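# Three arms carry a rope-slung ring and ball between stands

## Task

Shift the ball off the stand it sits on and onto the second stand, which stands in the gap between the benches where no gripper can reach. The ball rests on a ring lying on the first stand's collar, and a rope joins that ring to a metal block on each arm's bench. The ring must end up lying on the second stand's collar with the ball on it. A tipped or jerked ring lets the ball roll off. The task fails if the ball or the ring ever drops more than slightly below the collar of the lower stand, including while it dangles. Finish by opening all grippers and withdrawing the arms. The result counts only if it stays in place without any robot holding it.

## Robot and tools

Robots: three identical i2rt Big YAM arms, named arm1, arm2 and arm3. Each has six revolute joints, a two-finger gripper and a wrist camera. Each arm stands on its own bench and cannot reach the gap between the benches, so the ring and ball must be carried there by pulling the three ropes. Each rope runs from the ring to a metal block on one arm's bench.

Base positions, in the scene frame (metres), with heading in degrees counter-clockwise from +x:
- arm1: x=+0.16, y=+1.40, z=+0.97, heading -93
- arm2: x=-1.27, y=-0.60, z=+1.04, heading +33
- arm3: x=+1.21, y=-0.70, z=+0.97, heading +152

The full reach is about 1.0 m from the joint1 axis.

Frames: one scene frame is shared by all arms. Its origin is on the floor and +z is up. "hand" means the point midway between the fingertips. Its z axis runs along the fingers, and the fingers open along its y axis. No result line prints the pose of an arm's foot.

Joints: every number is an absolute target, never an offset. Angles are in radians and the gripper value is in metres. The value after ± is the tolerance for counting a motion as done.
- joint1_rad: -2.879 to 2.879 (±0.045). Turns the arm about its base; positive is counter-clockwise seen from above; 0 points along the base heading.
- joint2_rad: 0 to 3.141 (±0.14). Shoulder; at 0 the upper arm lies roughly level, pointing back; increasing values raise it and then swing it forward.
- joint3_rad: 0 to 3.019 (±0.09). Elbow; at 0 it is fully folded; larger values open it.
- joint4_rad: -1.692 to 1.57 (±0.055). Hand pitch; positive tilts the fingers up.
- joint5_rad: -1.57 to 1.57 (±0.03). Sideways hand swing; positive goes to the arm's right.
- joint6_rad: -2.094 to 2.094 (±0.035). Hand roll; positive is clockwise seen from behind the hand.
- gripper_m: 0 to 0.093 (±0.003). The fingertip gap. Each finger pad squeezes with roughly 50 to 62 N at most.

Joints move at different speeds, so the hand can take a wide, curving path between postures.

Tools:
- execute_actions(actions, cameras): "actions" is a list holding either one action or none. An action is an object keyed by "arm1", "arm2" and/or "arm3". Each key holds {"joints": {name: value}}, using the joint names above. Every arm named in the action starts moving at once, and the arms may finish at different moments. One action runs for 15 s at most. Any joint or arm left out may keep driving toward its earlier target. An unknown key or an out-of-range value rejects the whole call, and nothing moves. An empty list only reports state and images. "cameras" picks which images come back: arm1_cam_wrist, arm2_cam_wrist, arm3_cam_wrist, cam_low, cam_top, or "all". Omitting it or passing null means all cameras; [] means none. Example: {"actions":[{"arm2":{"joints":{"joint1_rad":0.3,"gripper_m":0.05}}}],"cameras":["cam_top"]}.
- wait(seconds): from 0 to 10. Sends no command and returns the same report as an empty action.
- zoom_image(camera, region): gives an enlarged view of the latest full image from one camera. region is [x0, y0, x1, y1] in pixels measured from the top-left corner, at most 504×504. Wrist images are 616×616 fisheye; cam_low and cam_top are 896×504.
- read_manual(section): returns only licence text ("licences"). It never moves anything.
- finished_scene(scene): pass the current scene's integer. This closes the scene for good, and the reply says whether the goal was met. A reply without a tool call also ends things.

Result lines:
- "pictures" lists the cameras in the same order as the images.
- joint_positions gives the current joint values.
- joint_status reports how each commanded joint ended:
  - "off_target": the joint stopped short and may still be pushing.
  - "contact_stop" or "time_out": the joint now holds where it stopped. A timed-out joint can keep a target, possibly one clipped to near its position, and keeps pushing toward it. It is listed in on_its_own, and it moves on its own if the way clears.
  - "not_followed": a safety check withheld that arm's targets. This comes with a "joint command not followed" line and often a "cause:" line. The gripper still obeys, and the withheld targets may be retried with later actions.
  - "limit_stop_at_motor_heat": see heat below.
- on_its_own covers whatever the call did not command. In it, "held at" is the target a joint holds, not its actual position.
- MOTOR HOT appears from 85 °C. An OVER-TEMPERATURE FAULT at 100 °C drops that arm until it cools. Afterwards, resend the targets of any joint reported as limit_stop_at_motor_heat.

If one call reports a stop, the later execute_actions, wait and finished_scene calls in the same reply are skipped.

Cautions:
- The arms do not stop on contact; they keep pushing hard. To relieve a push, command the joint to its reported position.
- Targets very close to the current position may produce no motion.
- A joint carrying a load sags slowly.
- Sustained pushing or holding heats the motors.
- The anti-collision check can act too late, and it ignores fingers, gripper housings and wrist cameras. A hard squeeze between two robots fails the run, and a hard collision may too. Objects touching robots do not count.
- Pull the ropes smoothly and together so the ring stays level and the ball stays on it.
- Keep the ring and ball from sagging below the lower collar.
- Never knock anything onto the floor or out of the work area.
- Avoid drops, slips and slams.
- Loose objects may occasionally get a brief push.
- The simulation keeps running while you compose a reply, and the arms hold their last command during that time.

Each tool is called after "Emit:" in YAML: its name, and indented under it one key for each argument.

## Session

Emit:
execute_actions:
  actions: []
  cameras: ["cam_low","cam_top"]

Scene clock: 0.00 s.
Motor temperatures (°C, as the motors report them): arm1=[27 28 28 27 27 28] | arm2=[25 28 26 26 28 26] | arm3=[27 28 29 24 26 27]
arm1.joint_positions: joint1_rad=+0.531 joint2_rad=+0.634 joint3_rad=+1.685 joint4_rad=-1.218 joint5_rad=-0.092 joint6_rad=-0.497 gripper_m=+0.095
arm1.joint_status: not commanded
arm1.hand: x=+0.2537 y=+1.2396 z=+1.6657 quat_wxyz=(-0.481, -0.195, -0.738, +0.431) (m; scene frame)
arm2.joint_positions: joint1_rad=+0.328 joint2_rad=+0.520 joint3_rad=+1.662 joint4_rad=-1.247 joint5_rad=-0.168 joint6_rad=-0.140 gripper_m=+0.094
arm2.joint_status: not commanded
arm2.hand: x=-1.2165 y=-0.4861 z=+1.7430 quat_wxyz=(-0.598, +0.418, -0.613, -0.304) (m; scene frame)
arm3.joint_positions: joint1_rad=-0.073 joint2_rad=+0.355 joint3_rad=+1.462 joint4_rad=-1.396 joint5_rad=-0.002 joint6_rad=-0.519 gripper_m=+0.094
arm3.joint_status: not commanded
arm3.hand: x=+1.1258 y=-0.6501 z=+1.5697 quat_wxyz=(-0.307, +0.804, -0.012, -0.509) (m; scene frame)
pictures: cam_low, cam_top
Images, in order (width x height): cam_low 896x504, cam_top 896x504.

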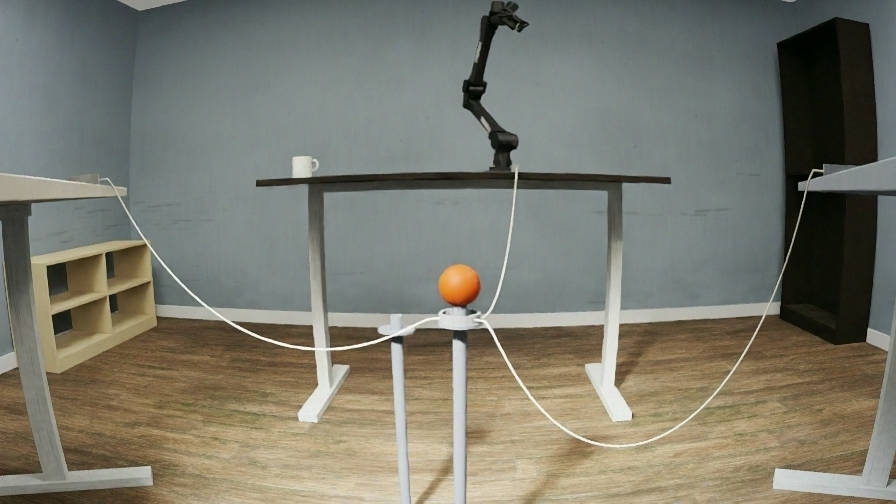

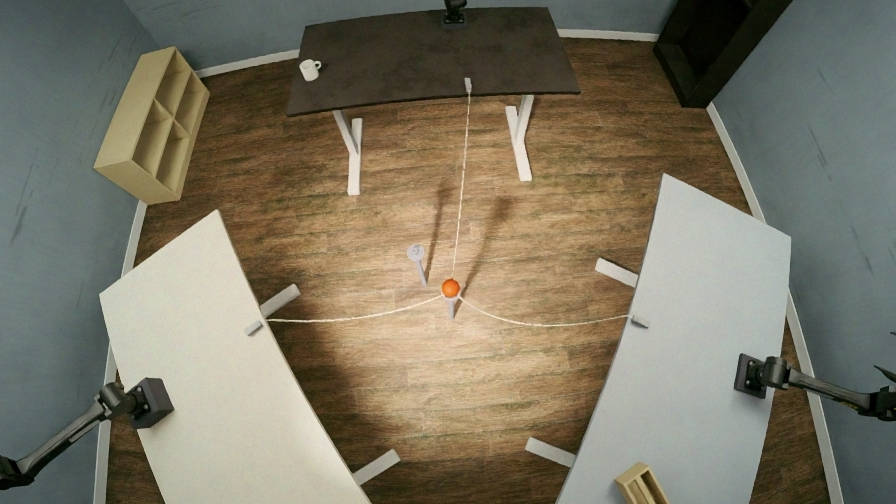

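Emit:
execute_actions:
  actions:
    - {"arm1":{"joints":{"joint1_rad":0.07,"joint2_rad":1.96,"joint3_rad":1.525,"joint4_rad":-1.08,"joint5_rad":0,"joint6_rad":0.07}},"arm2":{"joints":{"joint1_rad":0.005,"joint2_rad":2.06,"joint3_rad":1.475,"joint4_rad":-0.94,"joint5_rad":0,"joint6_rad":0}},"arm3":{"joints":{"joint1_rad":-0.065,"joint2_rad":1.96,"joint3_rad":1.545,"joint4_rad":-1.09,"joint5_rad":0,"joint6_rad":0}}}
  cameras: ["arm1_cam_wrist","arm2_cam_wrist","arm3_cam_wrist"]

Scene clock: 3.83 s.
Motor temperatures (°C, as the motors report them): arm1=[27 29 29 27 27 28] | arm2=[25 28 27 27 28 26] | arm3=[27 28 30 24 26 27]
arm1.joint_positions: joint1_rad=+0.073 joint2_rad=+1.959 joint3_rad=+1.518 joint4_rad=-1.080 joint5_rad=-0.002 joint6_rad=+0.060 gripper_m=+0.095
arm1.joint_status: all done
arm1.hand: x=+0.1744 y=+0.8163 z=+1.0099 quat_wxyz=(-0.021, -0.718, -0.696, +0.012) (m; scene frame)
arm2.joint_positions: joint1_rad=+0.007 joint2_rad=+2.058 joint3_rad=+1.476 joint4_rad=-0.947 joint5_rad=-0.002 joint6_rad=-0.016 gripper_m=+0.094
arm2.joint_status: all done
arm2.hand: x=-0.7773 y=-0.2824 z=+1.0234 quat_wxyz=(-0.022, +0.293, -0.956, -0.006) (m; scene frame)
arm3.joint_positions: joint1_rad=-0.073 joint2_rad=+1.950 joint3_rad=+1.534 joint4_rad=-1.094 joint5_rad=-0.002 joint6_rad=-0.015 gripper_m=+0.094
arm3.joint_status: all done
arm3.hand: x=+0.7138 y=-0.3887 z=+1.0258 quat_wxyz=(-0.011, +0.963, -0.267, -0.024) (m; scene frame)
pictures: arm1_cam_wrist, arm2_cam_wrist, arm3_cam_wrist
Images, in order (width x height): arm1_cam_wrist 616x616, arm2_cam_wrist 616x616, arm3_cam_wrist 616x616.

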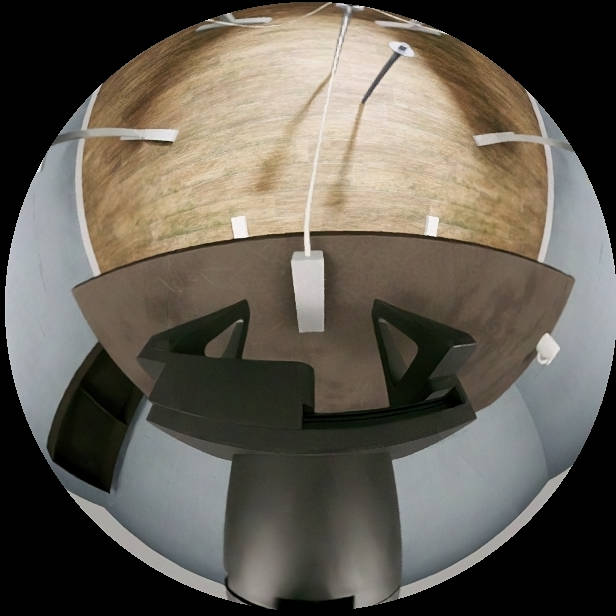

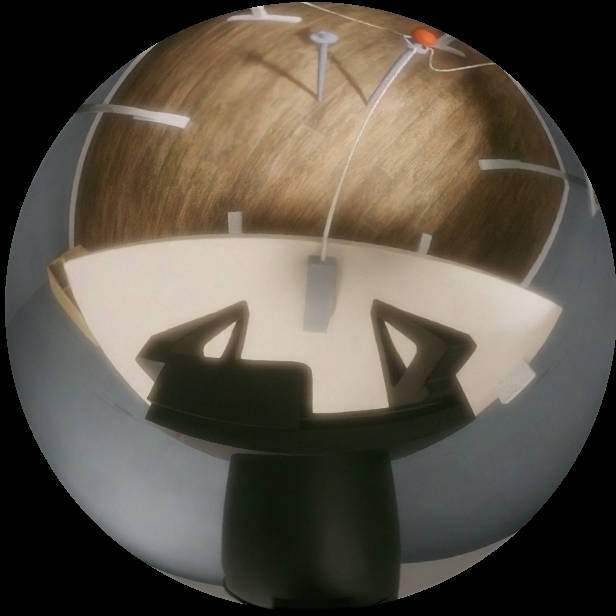

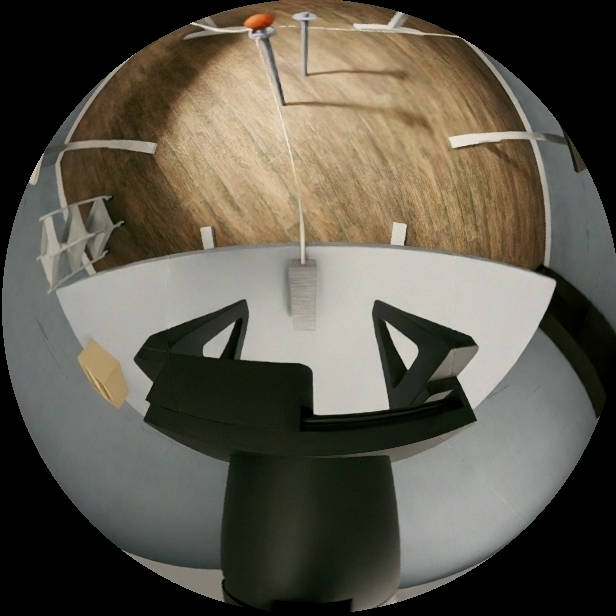

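Emit:
execute_actions:
  actions:
    - {"arm1":{"joints":{"joint2_rad":2.055,"joint4_rad":-1.11}},"arm2":{"joints":{"joint1_rad":-0.02,"joint2_rad":2.155,"joint4_rad":-0.98,"joint6_rad":0.03}},"arm3":{"joints":{"joint1_rad":-0.05,"joint2_rad":2.065,"joint4_rad":-1.13}}}
  cameras: []

Emit:
execute_actions:
  actions:
    - {"arm1":{"joints":{"gripper_m":0}},"arm2":{"joints":{"gripper_m":0}},"arm3":{"joints":{"gripper_m":0}}}
  cameras: ["arm1_cam_wrist","arm2_cam_wrist","arm3_cam_wrist"]

Scene clock: 6.47 s.
Motor temperatures (°C, as the motors report them): arm1=[27 29 29 27 27 28] | arm2=[25 29 27 27 28 26] | arm3=[27 28 30 24 26 27]
arm1.joint_positions: joint1_rad=+0.073 joint2_rad=+2.047 joint3_rad=+1.518 joint4_rad=-1.103 joint5_rad=-0.002 joint6_rad=+0.061 gripper_m=+0.095
arm1.joint_status: all done
arm1.hand: x=+0.1744 y=+0.8317 z=+0.9608 quat_wxyz=(+0.020, -0.718, -0.695, -0.026) (m; scene frame)
arm2.joint_positions: joint1_rad=-0.019 joint2_rad=+2.150 joint3_rad=+1.476 joint4_rad=-0.969 joint5_rad=-0.002 joint6_rad=+0.014 gripper_m=+0.094
arm2.joint_status: all done
arm2.hand: x=-0.7874 y=-0.3070 z=+0.9723 quat_wxyz=(+0.032, +0.266, -0.963, +0.010) (m; scene frame)
arm3.joint_positions: joint1_rad=-0.052 joint2_rad=+2.059 joint3_rad=+1.534 joint4_rad=-1.118 joint5_rad=-0.002 joint6_rad=-0.015 gripper_m=+0.094
arm3.joint_status: all done
arm3.hand: x=+0.7230 y=-0.4076 z=+0.9647 quat_wxyz=(+0.008, +0.966, -0.257, +0.040) (m; scene frame)
pictures: none
No camera images: the call's "cameras" was empty. Leave "cameras" out to get every camera's image.

Scene clock: 7.20 s.
Motor temperatures (°C, as the motors report them): arm1=[27 29 30 27 27 28] | arm2=[25 29 27 27 28 26] | arm3=[27 28 30 24 26 27]
arm1.joint_positions: joint1_rad=+0.073 joint2_rad=+2.047 joint3_rad=+1.518 joint4_rad=-1.104 joint5_rad=-0.002 joint6_rad=+0.062 gripper_m=+0.025
arm1.joint_status: gripper_m off_target (ended at +0.025, target +0.000)
arm1.hand: x=+0.1744 y=+0.8319 z=+0.9608 quat_wxyz=(+0.021, -0.718, -0.695, -0.026) (m; scene frame)
arm2.joint_positions: joint1_rad=-0.019 joint2_rad=+2.150 joint3_rad=+1.476 joint4_rad=-0.969 joint5_rad=-0.001 joint6_rad=+0.016 gripper_m=+0.024
arm2.joint_status: gripper_m off_target (ended at +0.024, target +0.000)
arm2.hand: x=-0.7873 y=-0.3072 z=+0.9723 quat_wxyz=(+0.032, +0.265, -0.964, +0.011) (m; scene frame)
arm3.joint_positions: joint1_rad=-0.052 joint2_rad=+2.059 joint3_rad=+1.534 joint4_rad=-1.118 joint5_rad=-0.001 joint6_rad=-0.014 gripper_m=+0.024
arm3.joint_status: gripper_m off_target (ended at +0.024, target +0.000)
arm3.hand: x=+0.7231 y=-0.4076 z=+0.9647 quat_wxyz=(+0.008, +0.965, -0.258, +0.040) (m; scene frame)
pictures: arm1_cam_wrist, arm2_cam_wrist, arm3_cam_wrist
Images, in order (width x height): arm1_cam_wrist 616x616, arm2_cam_wrist 616x616, arm3_cam_wrist 616x616.

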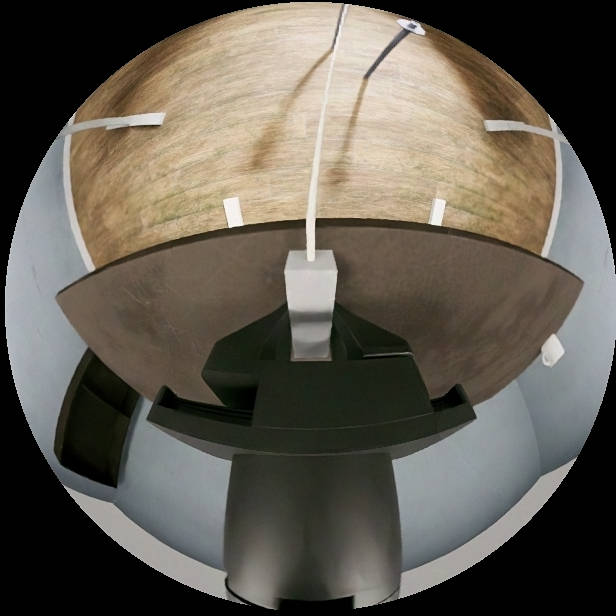

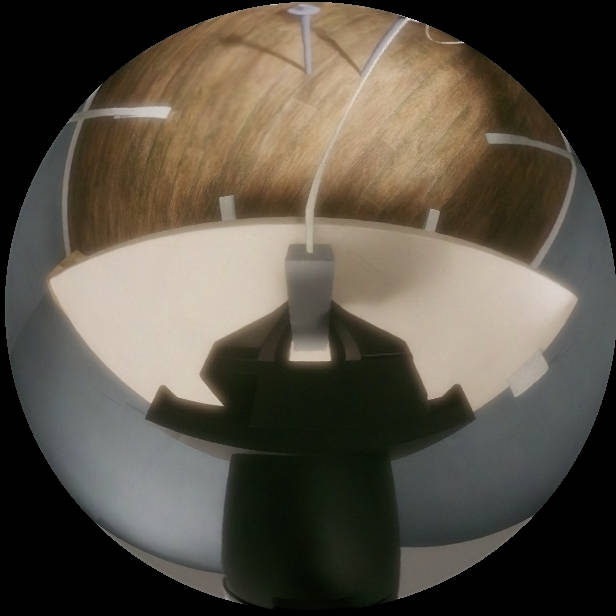

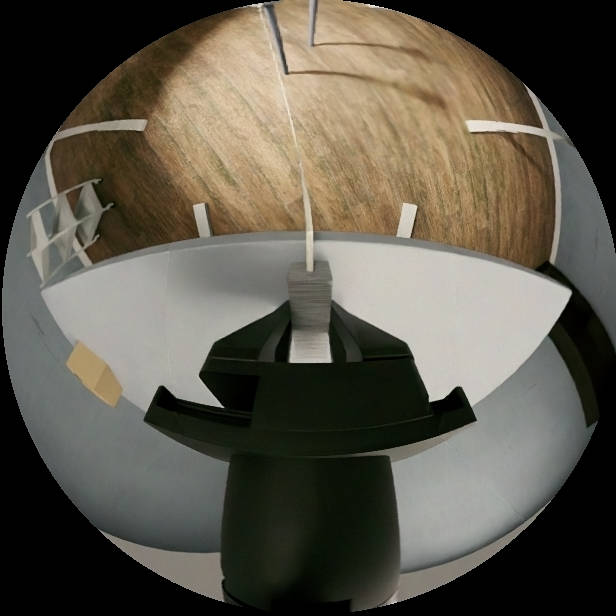

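Emit:
execute_actions:
  actions:
    - {"arm1":{"joints":{"joint1_rad":0.04,"joint2_rad":2.03,"joint3_rad":2.05,"joint4_rad":-1.5}},"arm2":{"joints":{"joint1_rad":-0.357,"joint2_rad":1.985,"joint3_rad":1.63,"joint4_rad":-1.187,"joint6_rad":-0.3}},"arm3":{"joints":{"joint1_rad":0.365,"joint2_rad":1.558,"joint3_rad":1.34,"joint4_rad":-1.348,"joint6_rad":0.45}}}
  cameras: ["cam_low","cam_top","arm2_cam_wrist"]

Scene clock: 11.83 s.
Motor temperatures (°C, as the motors report them): arm1=[27 30 31 27 27 28] | arm2=[25 29 28 27 28 26] | arm3=[27 29 31 24 26 27]
arm1.joint_positions: joint1_rad=+0.048 joint2_rad=+2.018 joint3_rad=+2.007 joint4_rad=-1.492 joint5_rad=-0.002 joint6_rad=+0.062 gripper_m=+0.025
arm1.joint_status: all done
arm1.hand: x=+0.1588 y=+0.7559 z=+1.1559 quat_wxyz=(-0.027, -0.727, -0.686, +0.018) (m; scene frame)
arm2.joint_positions: joint1_rad=-0.351 joint2_rad=+1.977 joint3_rad=+1.611 joint4_rad=-1.175 joint5_rad=+0.001 joint6_rad=-0.284 gripper_m=+0.024
arm2.joint_status: all done
arm2.hand: x=-0.6869 y=-0.4740 z=+1.1152 quat_wxyz=(-0.017, +0.250, -0.968, +0.002) (m; scene frame)
arm3.joint_positions: joint1_rad=+0.362 joint2_rad=+1.551 joint3_rad=+1.331 joint4_rad=-1.336 joint5_rad=-0.002 joint6_rad=+0.435 gripper_m=+0.024
arm3.joint_status: all done
arm3.hand: x=+0.7577 y=-0.6447 z=+1.1492 quat_wxyz=(-0.001, +0.962, -0.275, -0.002) (m; scene frame)
pictures: arm2_cam_wrist, cam_low, cam_top
Images, in order (width x height): arm2_cam_wrist 616x616, cam_low 896x504, cam_top 896x504.

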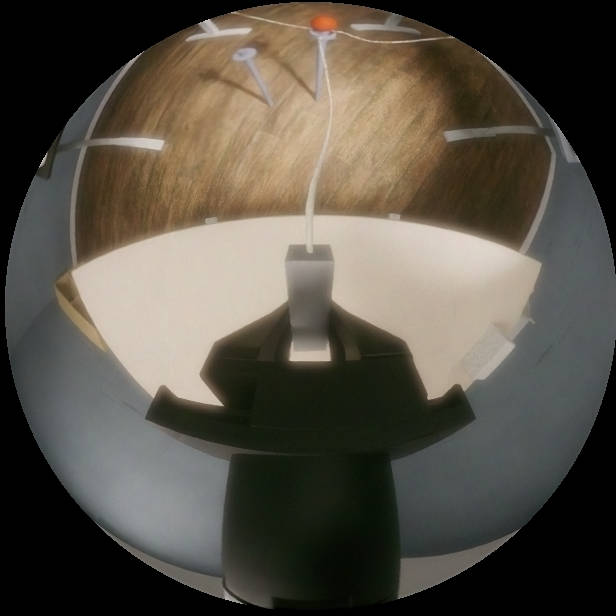

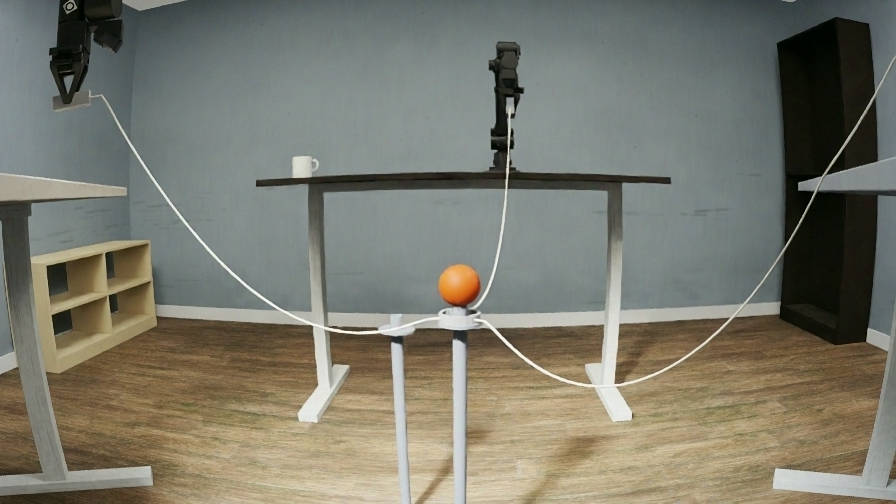

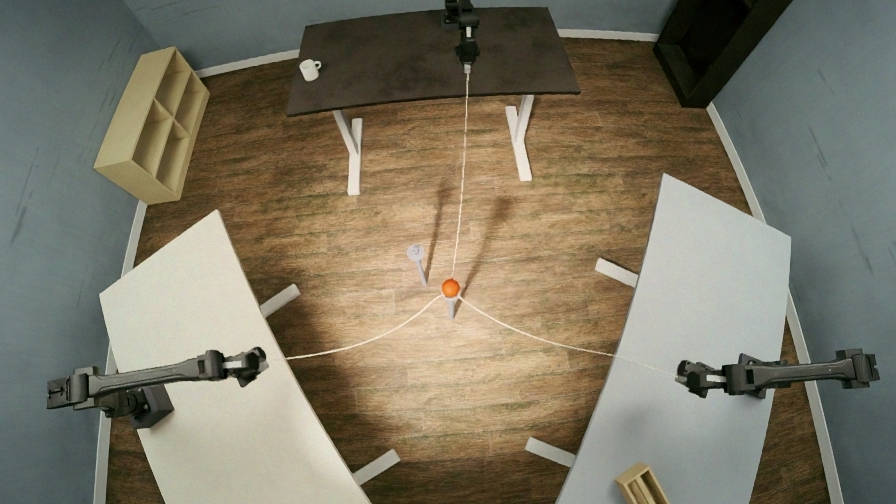

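Emit:
execute_actions:
  actions:
    - {"arm1":{"joints":{"joint2_rad":1.96,"joint4_rad":-1.54}},"arm2":{"joints":{"joint2_rad":1.895,"joint4_rad":-1.325}},"arm3":{"joints":{"joint1_rad":0.457,"joint2_rad":1.353,"joint3_rad":1.3,"joint4_rad":-1.53,"joint6_rad":0.55}}}
  cameras: ["cam_low","cam_top","arm2_cam_wrist"]

Scene clock: 14.40 s.
Motor temperatures (°C, as the motors report them): arm1=[27 30 31 27 27 28] | arm2=[25 30 28 27 28 26] | arm3=[27 29 31 24 26 27]
arm1.joint_positions: joint1_rad=+0.048 joint2_rad=+1.965 joint3_rad=+2.007 joint4_rad=-1.532 joint5_rad=-0.002 joint6_rad=+0.062 gripper_m=+0.025
arm1.joint_status: all done
arm1.hand: x=+0.1585 y=+0.7697 z=+1.1875 quat_wxyz=(-0.031, -0.727, -0.686, +0.022) (m; scene frame)
arm2.joint_positions: joint1_rad=-0.351 joint2_rad=+1.882 joint3_rad=+1.611 joint4_rad=-1.312 joint5_rad=+0.001 joint6_rad=-0.284 gripper_m=+0.024
arm2.joint_status: all done
arm2.hand: x=-0.7170 y=-0.4807 z=+1.1683 quat_wxyz=(+0.004, +0.250, -0.968, +0.001) (m; scene frame)
arm3.joint_positions: joint1_rad=+0.463 joint2_rad=+1.343 joint3_rad=+1.287 joint4_rad=-1.519 joint5_rad=-0.001 joint6_rad=+0.535 gripper_m=+0.024
arm3.joint_status: all done
arm3.hand: x=+0.8294 y=-0.6924 z=+1.2160 quat_wxyz=(-0.003, +0.962, -0.274, +0.008) (m; scene frame)
pictures: arm2_cam_wrist, cam_low, cam_top
Images, in order (width x height): arm2_cam_wrist 616x616, cam_low 896x504, cam_top 896x504.

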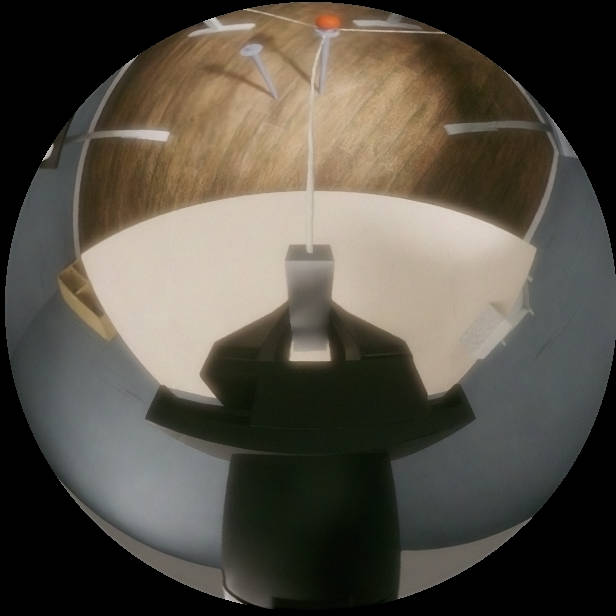

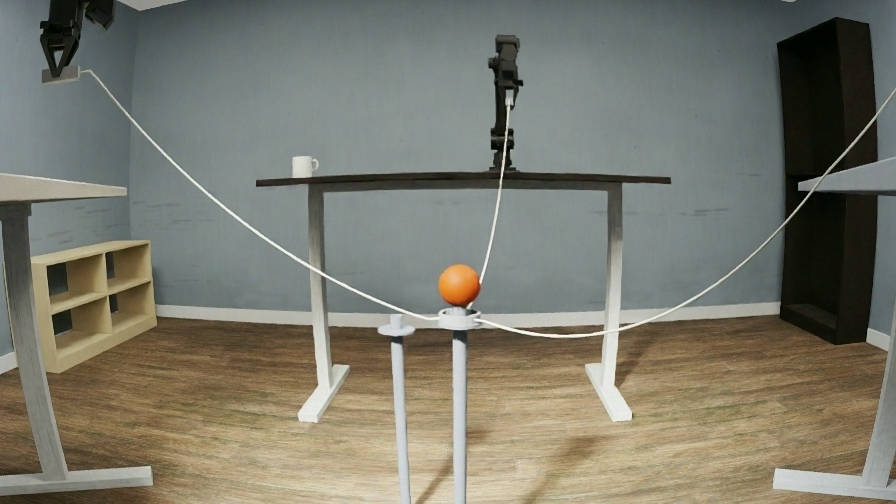

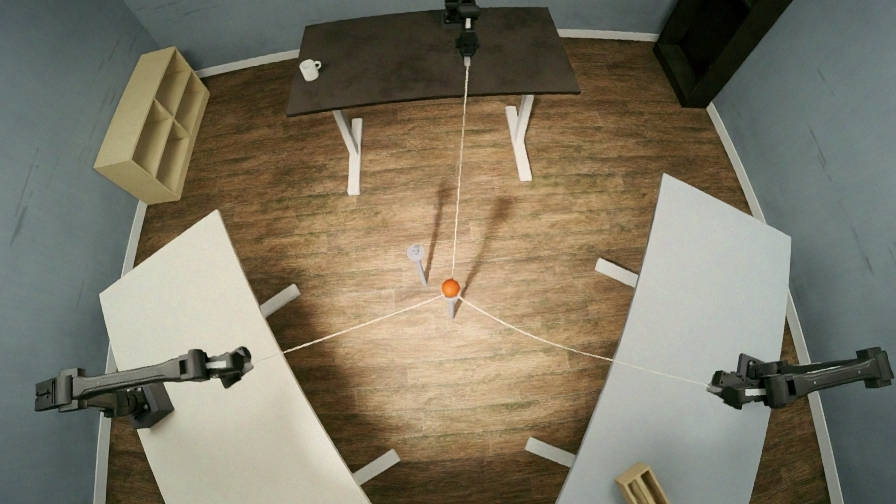

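Emit:
execute_actions:
  actions:
    - {"arm1":{"joints":{"joint2_rad":1.93}},"arm2":{"joints":{"joint4_rad":-1.375}},"arm3":{"joints":{"joint2_rad":1.17}}}
  cameras: ["cam_low","cam_top"]

Scene clock: 16.40 s.
Motor temperatures (°C, as the motors report them): arm1=[27 30 32 27 27 28] | arm2=[25 30 28 26 28 26] | arm3=[27 29 32 24 26 27]
arm1.joint_positions: joint1_rad=+0.048 joint2_rad=+1.946 joint3_rad=+2.007 joint4_rad=-1.532 joint5_rad=-0.002 joint6_rad=+0.062 gripper_m=+0.025
arm1.joint_status: all done
arm1.hand: x=+0.1584 y=+0.7716 z=+1.1996 quat_wxyz=(-0.039, -0.727, -0.685, +0.029) (m; scene frame)
arm2.joint_positions: joint1_rad=-0.351 joint2_rad=+1.882 joint3_rad=+1.611 joint4_rad=-1.362 joint5_rad=+0.001 joint6_rad=-0.284 gripper_m=+0.024
arm2.joint_status: all done
arm2.hand: x=-0.7288 y=-0.4833 z=+1.1687 quat_wxyz=(+0.028, +0.250, -0.968, +0.001) (m; scene frame)
arm3.joint_positions: joint1_rad=+0.463 joint2_rad=+1.165 joint3_rad=+1.287 joint4_rad=-1.519 joint5_rad=-0.001 joint6_rad=+0.535 gripper_m=+0.024
arm3.joint_status: all done
arm3.hand: x=+0.8553 y=-0.6930 z=+1.2786 quat_wxyz=(+0.020, +0.959, -0.273, -0.079) (m; scene frame)
pictures: cam_low, cam_top
Images, in order (width x height): cam_low 896x504, cam_top 896x504.

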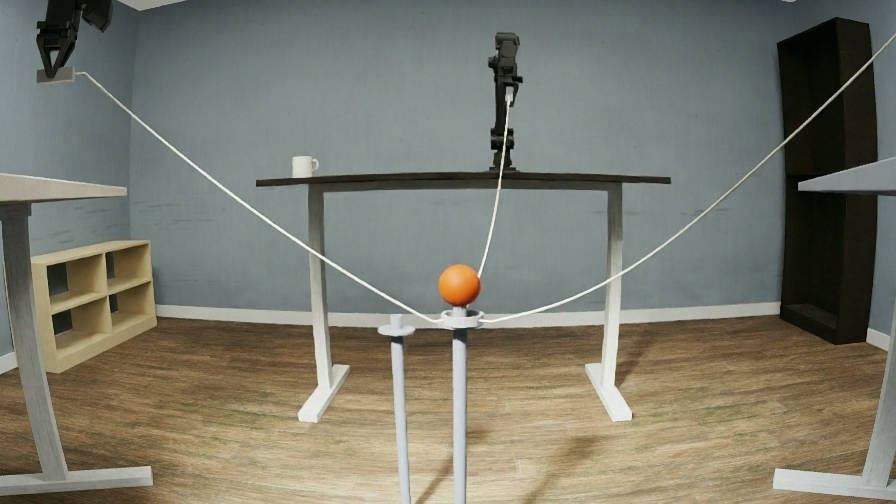

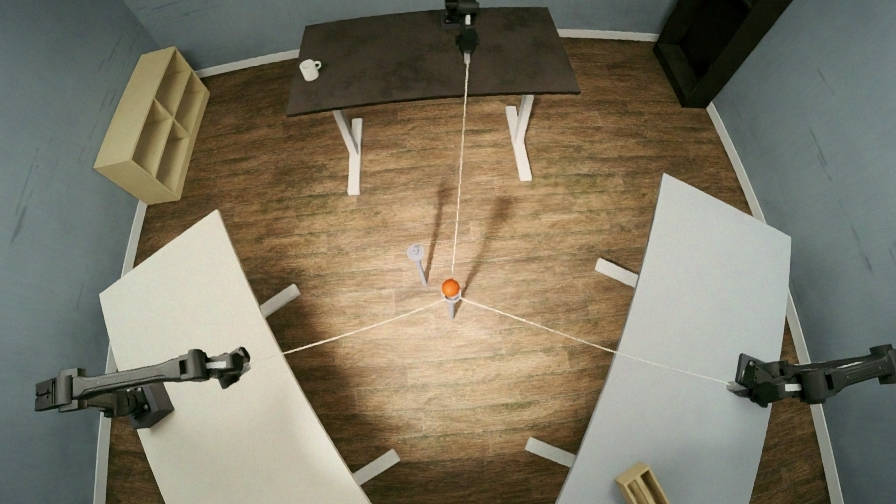

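Emit:
execute_actions:
  actions:
    - {"arm1":{"joints":{"joint2_rad":1.89}},"arm2":{"joints":{"joint4_rad":-1.395}},"arm3":{"joints":{"joint1_rad":0.52,"joint6_rad":0.61}}}
  cameras: ["cam_low","cam_top"]

Emit:
zoom_image:
  camera: "cam_top"
  region: [390,220,510,340]

Scene clock: 18.70 s.
Motor temperatures (°C, as the motors report them): arm1=[27 31 32 27 27 28] | arm2=[25 30 29 26 28 26] | arm3=[27 29 32 24 26 27]
arm1.joint_positions: joint1_rad=+0.048 joint2_rad=+1.900 joint3_rad=+2.007 joint4_rad=-1.532 joint5_rad=-0.002 joint6_rad=+0.062 gripper_m=+0.025
arm1.joint_status: all done
arm1.hand: x=+0.1581 y=+0.7769 z=+1.2271 quat_wxyz=(-0.055, -0.726, -0.684, +0.044) (m; scene frame)
arm2.joint_positions: joint1_rad=-0.351 joint2_rad=+1.882 joint3_rad=+1.611 joint4_rad=-1.380 joint5_rad=+0.001 joint6_rad=-0.284 gripper_m=+0.024
arm2.joint_status: all done
arm2.hand: x=-0.7331 y=-0.4843 z=+1.1690 quat_wxyz=(+0.038, +0.250, -0.968, +0.000) (m; scene frame)
arm3.joint_positions: joint1_rad=+0.520 joint2_rad=+1.165 joint3_rad=+1.287 joint4_rad=-1.519 joint5_rad=-0.001 joint6_rad=+0.595 gripper_m=+0.024
arm3.joint_status: all done
arm3.hand: x=+0.8555 y=-0.7135 z=+1.2786 quat_wxyz=(+0.024, +0.958, -0.274, -0.077) (m; scene frame)
pictures: cam_low, cam_top
Images, in order (width x height): cam_low 896x504, cam_top 896x504.

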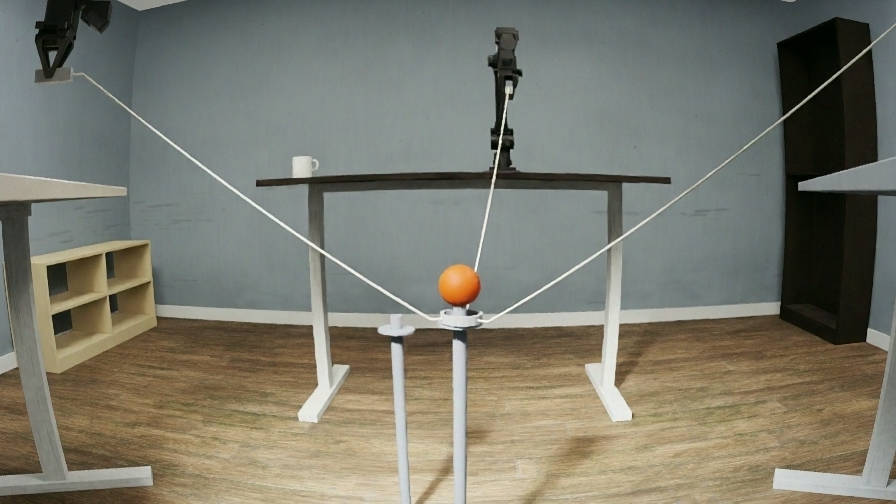

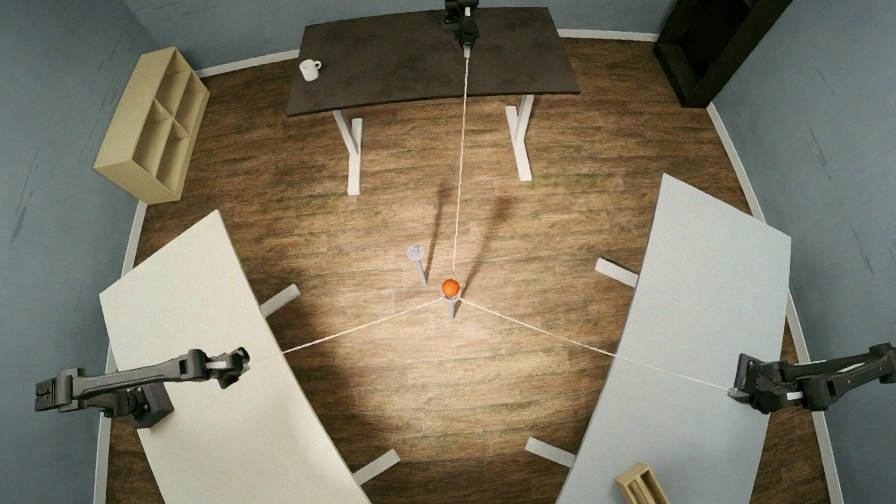

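Region (390, 220, 510, 340) of cam_top's 896x504 image, scaled by 4.200, with more detail than that image has.

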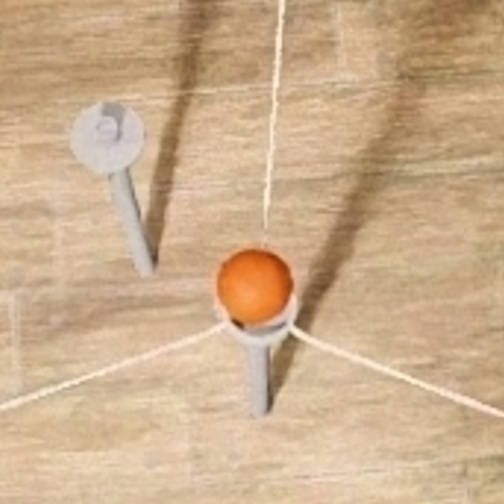

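Emit:
execute_actions:
  actions:
    - {"arm1":{"joints":{"joint4_rad":-1.635}},"arm2":{"joints":{"joint2_rad":1.842}},"arm3":{"joints":{"joint4_rad":-1.55}}}
  cameras: ["cam_low","cam_top"]

Emit:
zoom_image:
  camera: "cam_top"
  region: [390,220,510,340]

Emit:
zoom_image:
  camera: "cam_low"
  region: [370,230,530,390]

Scene clock: 20.60 s.
Motor temperatures (°C, as the motors report them): arm1=[27 31 33 27 27 28] | arm2=[25 30 29 26 28 26] | arm3=[27 29 32 24 26 27]
arm1.joint_positions: joint1_rad=+0.048 joint2_rad=+1.900 joint3_rad=+2.007 joint4_rad=-1.624 joint5_rad=-0.002 joint6_rad=+0.062 gripper_m=+0.025
arm1.joint_status: all done
arm1.hand: x=+0.1580 y=+0.7994 z=+1.2249 quat_wxyz=(-0.022, -0.727, -0.686, +0.013) (m; scene frame)
arm2.joint_positions: joint1_rad=-0.351 joint2_rad=+1.849 joint3_rad=+1.611 joint4_rad=-1.380 joint5_rad=+0.001 joint6_rad=-0.284 gripper_m=+0.024
arm2.joint_status: all done
arm2.hand: x=-0.7333 y=-0.4843 z=+1.1861 quat_wxyz=(+0.021, +0.250, -0.968, +0.001) (m; scene frame)
arm3.joint_positions: joint1_rad=+0.520 joint2_rad=+1.165 joint3_rad=+1.287 joint4_rad=-1.535 joint5_rad=-0.001 joint6_rad=+0.595 gripper_m=+0.024
arm3.joint_status: all done
arm3.hand: x=+0.8594 y=-0.7134 z=+1.2780 quat_wxyz=(+0.022, +0.959, -0.275, -0.070) (m; scene frame)
pictures: cam_low, cam_top
Images, in order (width x height): cam_low 896x504, cam_top 896x504.

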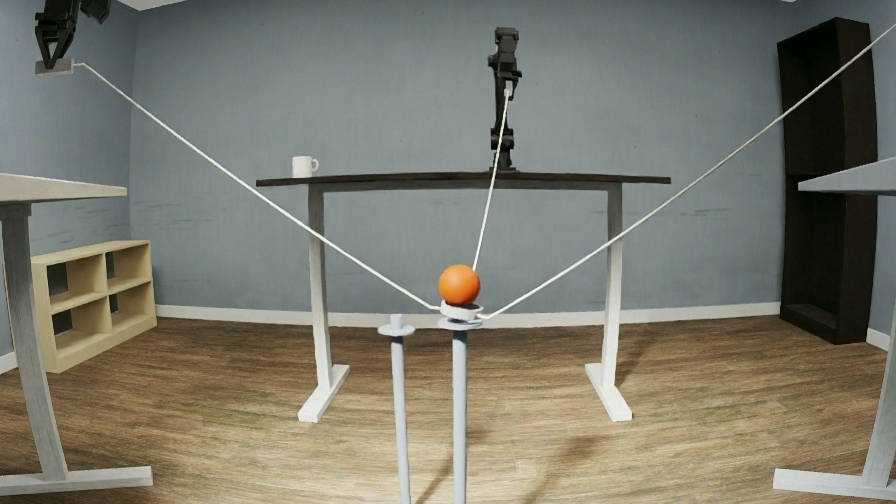

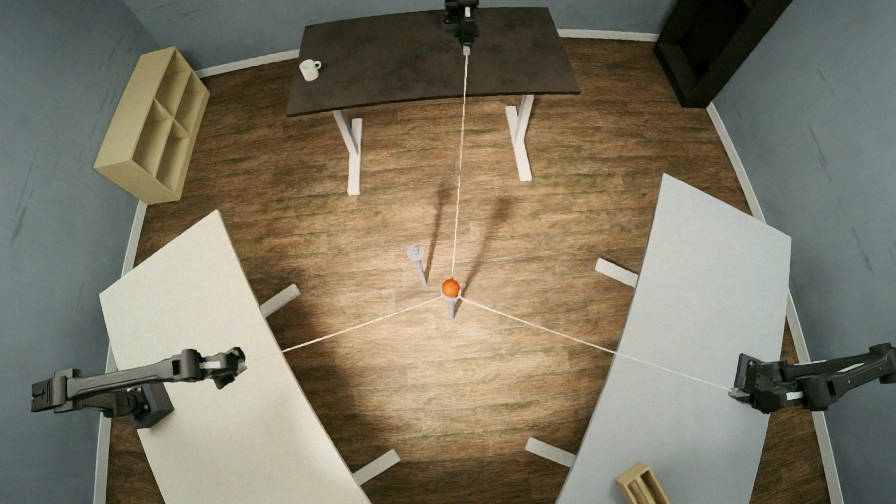

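Region (390, 220, 510, 340) of cam_top's 896x504 image, scaled by 4.200, with more detail than that image has.

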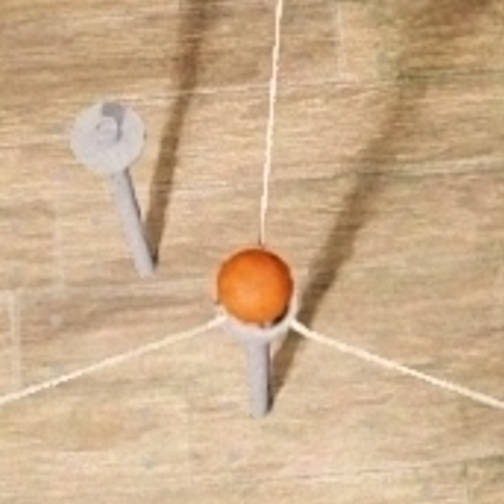

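Region (370, 230, 530, 390) of cam_low's 896x504 image, scaled by 3.150, with more detail than that image has.

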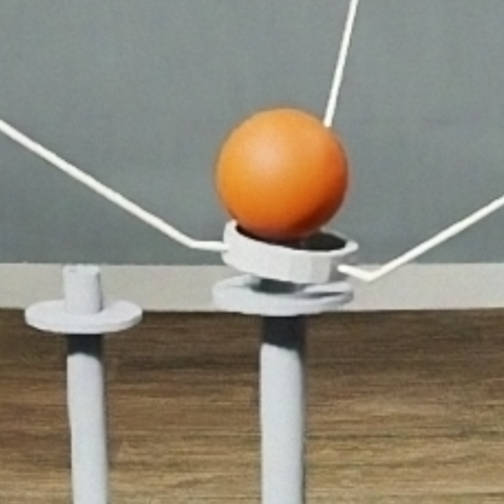

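Emit:
execute_actions:
  actions:
    - {"arm1":{"joints":{"joint2_rad":1.865}},"arm2":{"joints":{"joint3_rad":1.56}},"arm3":{"joints":{"joint3_rad":1.42}}}
  cameras: ["cam_low"]

Emit:
zoom_image:
  camera: "cam_low"
  region: [370,230,530,390]

Scene clock: 22.60 s.
Motor temperatures (°C, as the motors report them): arm1=[27 31 33 27 27 28] | arm2=[25 30 29 26 28 26] | arm3=[27 29 33 24 26 27]
arm1.joint_positions: joint1_rad=+0.048 joint2_rad=+1.890 joint3_rad=+2.007 joint4_rad=-1.624 joint5_rad=-0.002 joint6_rad=+0.062 gripper_m=+0.025
arm1.joint_status: all done
arm1.hand: x=+0.1580 y=+0.8008 z=+1.2311 quat_wxyz=(-0.025, -0.727, -0.686, +0.017) (m; scene frame)
arm2.joint_positions: joint1_rad=-0.351 joint2_rad=+1.847 joint3_rad=+1.567 joint4_rad=-1.380 joint5_rad=+0.001 joint6_rad=-0.284 gripper_m=+0.024
arm2.joint_status: all done
arm2.hand: x=-0.7480 y=-0.4876 z=+1.1717 quat_wxyz=(+0.042, +0.250, -0.967, +0.000) (m; scene frame)
arm3.joint_positions: joint1_rad=+0.520 joint2_rad=+1.171 joint3_rad=+1.380 joint4_rad=-1.538 joint5_rad=-0.001 joint6_rad=+0.595 gripper_m=+0.024
arm3.joint_status: all done
arm3.hand: x=+0.8416 y=-0.7141 z=+1.3152 quat_wxyz=(+0.035, +0.955, -0.273, -0.109) (m; scene frame)
pictures: cam_low
Images, in order (width x height): cam_low 896x504.

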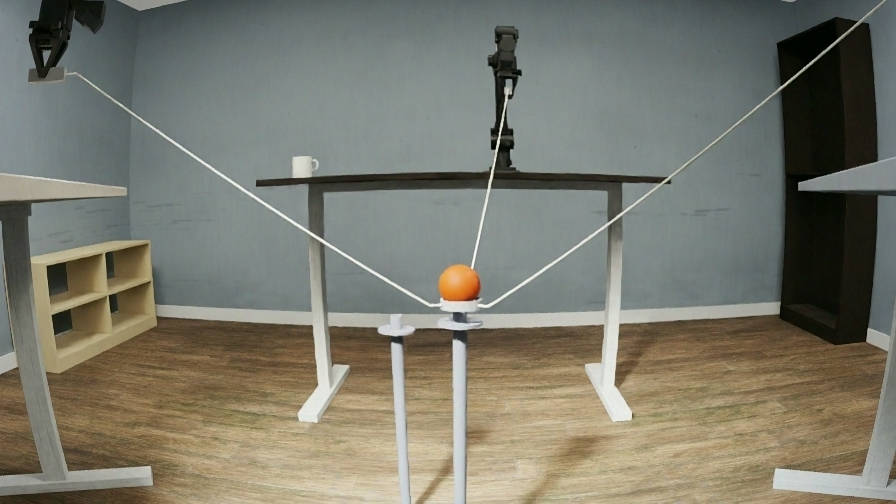

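Region (370, 230, 530, 390) of cam_low's 896x504 image, scaled by 3.150, with more detail than that image has.

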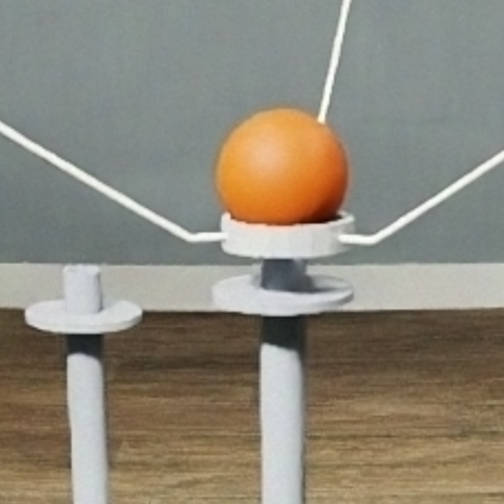

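Emit:
execute_actions:
  actions:
    - {"arm1":{"joints":{"joint2_rad":1.84}},"arm2":{"joints":{"joint2_rad":1.795}},"arm3":{"joints":{"joint2_rad":1.125}}}
  cameras: ["cam_low"]

Emit:
zoom_image:
  camera: "cam_low"
  region: [370,230,530,390]

Scene clock: 24.23 s.
Motor temperatures (°C, as the motors report them): arm1=[27 31 33 27 27 28] | arm2=[25 30 29 26 28 26] | arm3=[27 29 33 24 26 27]
arm1.joint_positions: joint1_rad=+0.048 joint2_rad=+1.866 joint3_rad=+2.007 joint4_rad=-1.624 joint5_rad=-0.002 joint6_rad=+0.062 gripper_m=+0.025
arm1.joint_status: all done
arm1.hand: x=+0.1578 y=+0.8042 z=+1.2446 quat_wxyz=(-0.034, -0.727, -0.685, +0.025) (m; scene frame)
arm2.joint_positions: joint1_rad=-0.351 joint2_rad=+1.803 joint3_rad=+1.567 joint4_rad=-1.380 joint5_rad=+0.001 joint6_rad=-0.284 gripper_m=+0.024
arm2.joint_status: all done
arm2.hand: x=-0.7484 y=-0.4877 z=+1.1942 quat_wxyz=(+0.020, +0.250, -0.968, +0.001) (m; scene frame)
arm3.joint_positions: joint1_rad=+0.520 joint2_rad=+1.144 joint3_rad=+1.380 joint4_rad=-1.538 joint5_rad=+0.000 joint6_rad=+0.596 gripper_m=+0.024
arm3.joint_status: all done
arm3.hand: x=+0.8476 y=-0.7138 z=+1.3249 quat_wxyz=(+0.039, +0.953, -0.273, -0.122) (m; scene frame)
pictures: cam_low
Images, in order (width x height): cam_low 896x504.

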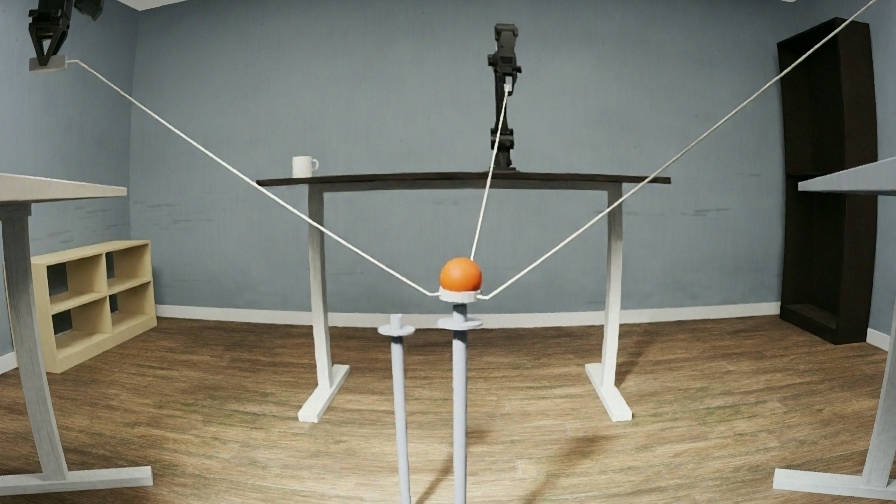

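Region (370, 230, 530, 390) of cam_low's 896x504 image, scaled by 3.150, with more detail than that image has.

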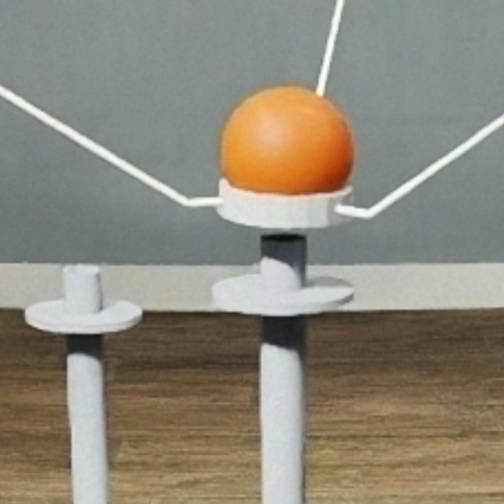

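Emit:
execute_actions:
  actions:
    - {"arm1":{"joints":{"joint1_rad":0.01,"joint2_rad":1.775,"joint3_rad":1.935,"joint6_rad":0.02}},"arm2":{"joints":{"joint1_rad":-0.295,"joint2_rad":1.755,"joint3_rad":1.535,"joint6_rad":-0.22}},"arm3":{"joints":{"joint1_rad":0.455,"joint2_rad":1.18,"joint3_rad":1.485,"joint4_rad":-1.565,"joint6_rad":0.52}}}
  cameras: ["cam_low"]

Emit:
execute_actions:
  actions:
    - {"arm1":{"joints":{"joint1_rad":-0.022,"joint2_rad":1.715,"joint3_rad":1.858,"joint4_rad":-1.605,"joint6_rad":-0.01}},"arm2":{"joints":{"joint1_rad":-0.243,"joint2_rad":1.728,"joint3_rad":1.504,"joint6_rad":-0.165}},"arm3":{"joints":{"joint1_rad":0.397,"joint2_rad":1.236,"joint3_rad":1.538,"joint4_rad":-1.575,"joint6_rad":0.46}}}
  cameras: ["cam_low","cam_top"]

Scene clock: 31.03 s.
Motor temperatures (°C, as the motors report them): arm1=[27 31 34 27 27 28] | arm2=[25 30 30 26 28 26] | arm3=[27 28 35 24 26 27]
arm1.joint_positions: joint1_rad=+0.014 joint2_rad=+1.794 joint3_rad=+1.938 joint4_rad=-1.624 joint5_rad=-0.001 joint6_rad=+0.031 gripper_m=+0.025
arm1.joint_status: all done
arm1.hand: x=+0.1379 y=+0.8288 z=+1.2575 quat_wxyz=(-0.034, -0.728, -0.684, +0.027) (m; scene frame)
arm2.joint_positions: joint1_rad=-0.287 joint2_rad=+1.770 joint3_rad=+1.544 joint4_rad=-1.380 joint5_rad=+0.000 joint6_rad=-0.234 gripper_m=+0.024
arm2.joint_status: all done
arm2.hand: x=-0.7650 y=-0.4565 z=+1.2030 quat_wxyz=(+0.015, +0.257, -0.966, +0.002) (m; scene frame)
arm3.joint_positions: joint1_rad=+0.449 joint2_rad=+1.182 joint3_rad=+1.434 joint4_rad=-1.551 joint5_rad=+0.001 joint6_rad=+0.538 gripper_m=+0.024
arm3.joint_status: all done
arm3.hand: x=+0.8340 y=-0.6875 z=+1.3338 quat_wxyz=(+0.030, +0.951, -0.279, -0.126) (m; scene frame)
pictures: cam_low
Images, in order (width x height): cam_low 896x504.

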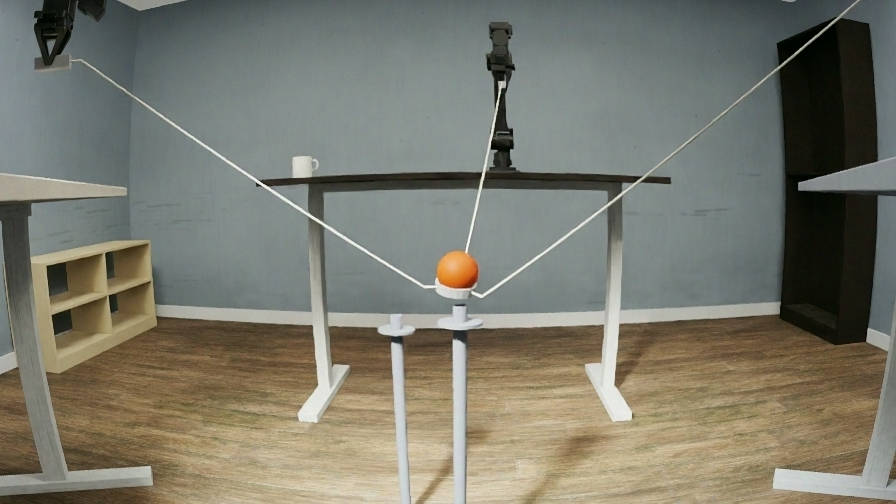

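Scene clock: 31.90 s.
Motor temperatures (°C, as the motors report them): arm1=[27 31 34 27 27 28] | arm2=[25 30 30 26 28 26] | arm3=[27 28 35 24 26 27]
arm1.joint_positions: joint1_rad=-0.016 joint2_rad=+1.741 joint3_rad=+1.859 joint4_rad=-1.606 joint5_rad=-0.001 joint6_rad=+0.001 gripper_m=+0.025
arm1.joint_status: all done
arm1.hand: x=+0.1219 y=+0.8492 z=+1.2548 quat_wxyz=(-0.030, -0.728, -0.684, +0.025) (m; scene frame)
arm2.joint_positions: joint1_rad=-0.238 joint2_rad=+1.746 joint3_rad=+1.515 joint4_rad=-1.380 joint5_rad=+0.000 joint6_rad=-0.179 gripper_m=+0.024
arm2.joint_status: all done
arm2.hand: x=-0.7826 y=-0.4354 z=+1.2039 quat_wxyz=(+0.018, +0.254, -0.967, +0.003) (m; scene frame)
arm3.joint_positions: joint1_rad=+0.391 joint2_rad=+1.245 joint3_rad=+1.489 joint4_rad=-1.562 joint5_rad=+0.001 joint6_rad=+0.477 gripper_m=+0.024
arm3.joint_status: all done
arm3.hand: x=+0.8155 y=-0.6638 z=+1.3340 quat_wxyz=(+0.021, +0.953, -0.278, -0.119) (m; scene frame)
pictures: cam_low, cam_top
Images, in order (width x height): cam_low 896x504, cam_top 896x504.

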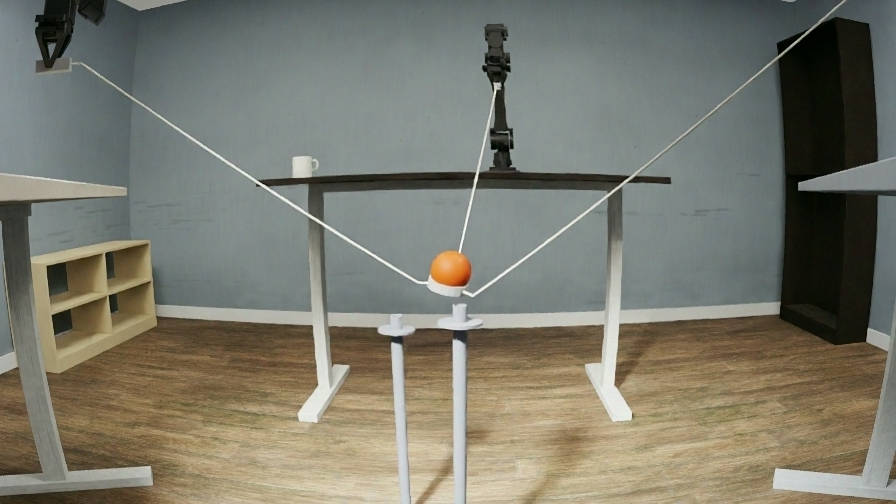

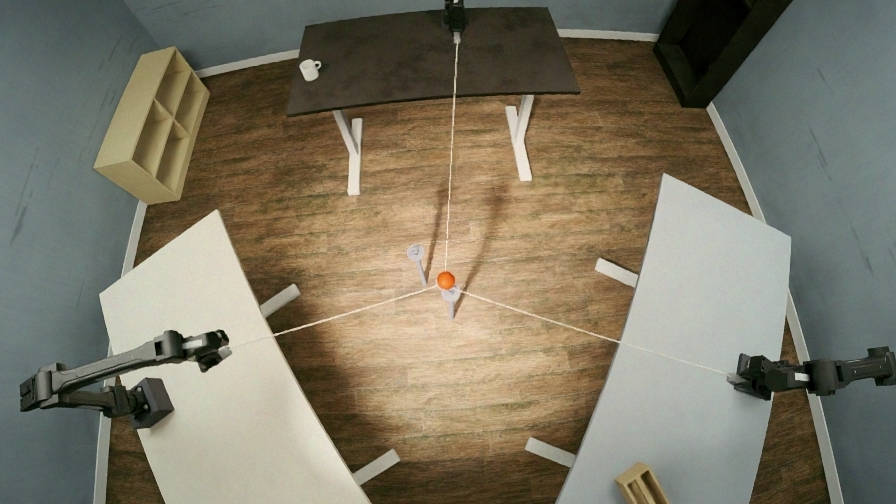

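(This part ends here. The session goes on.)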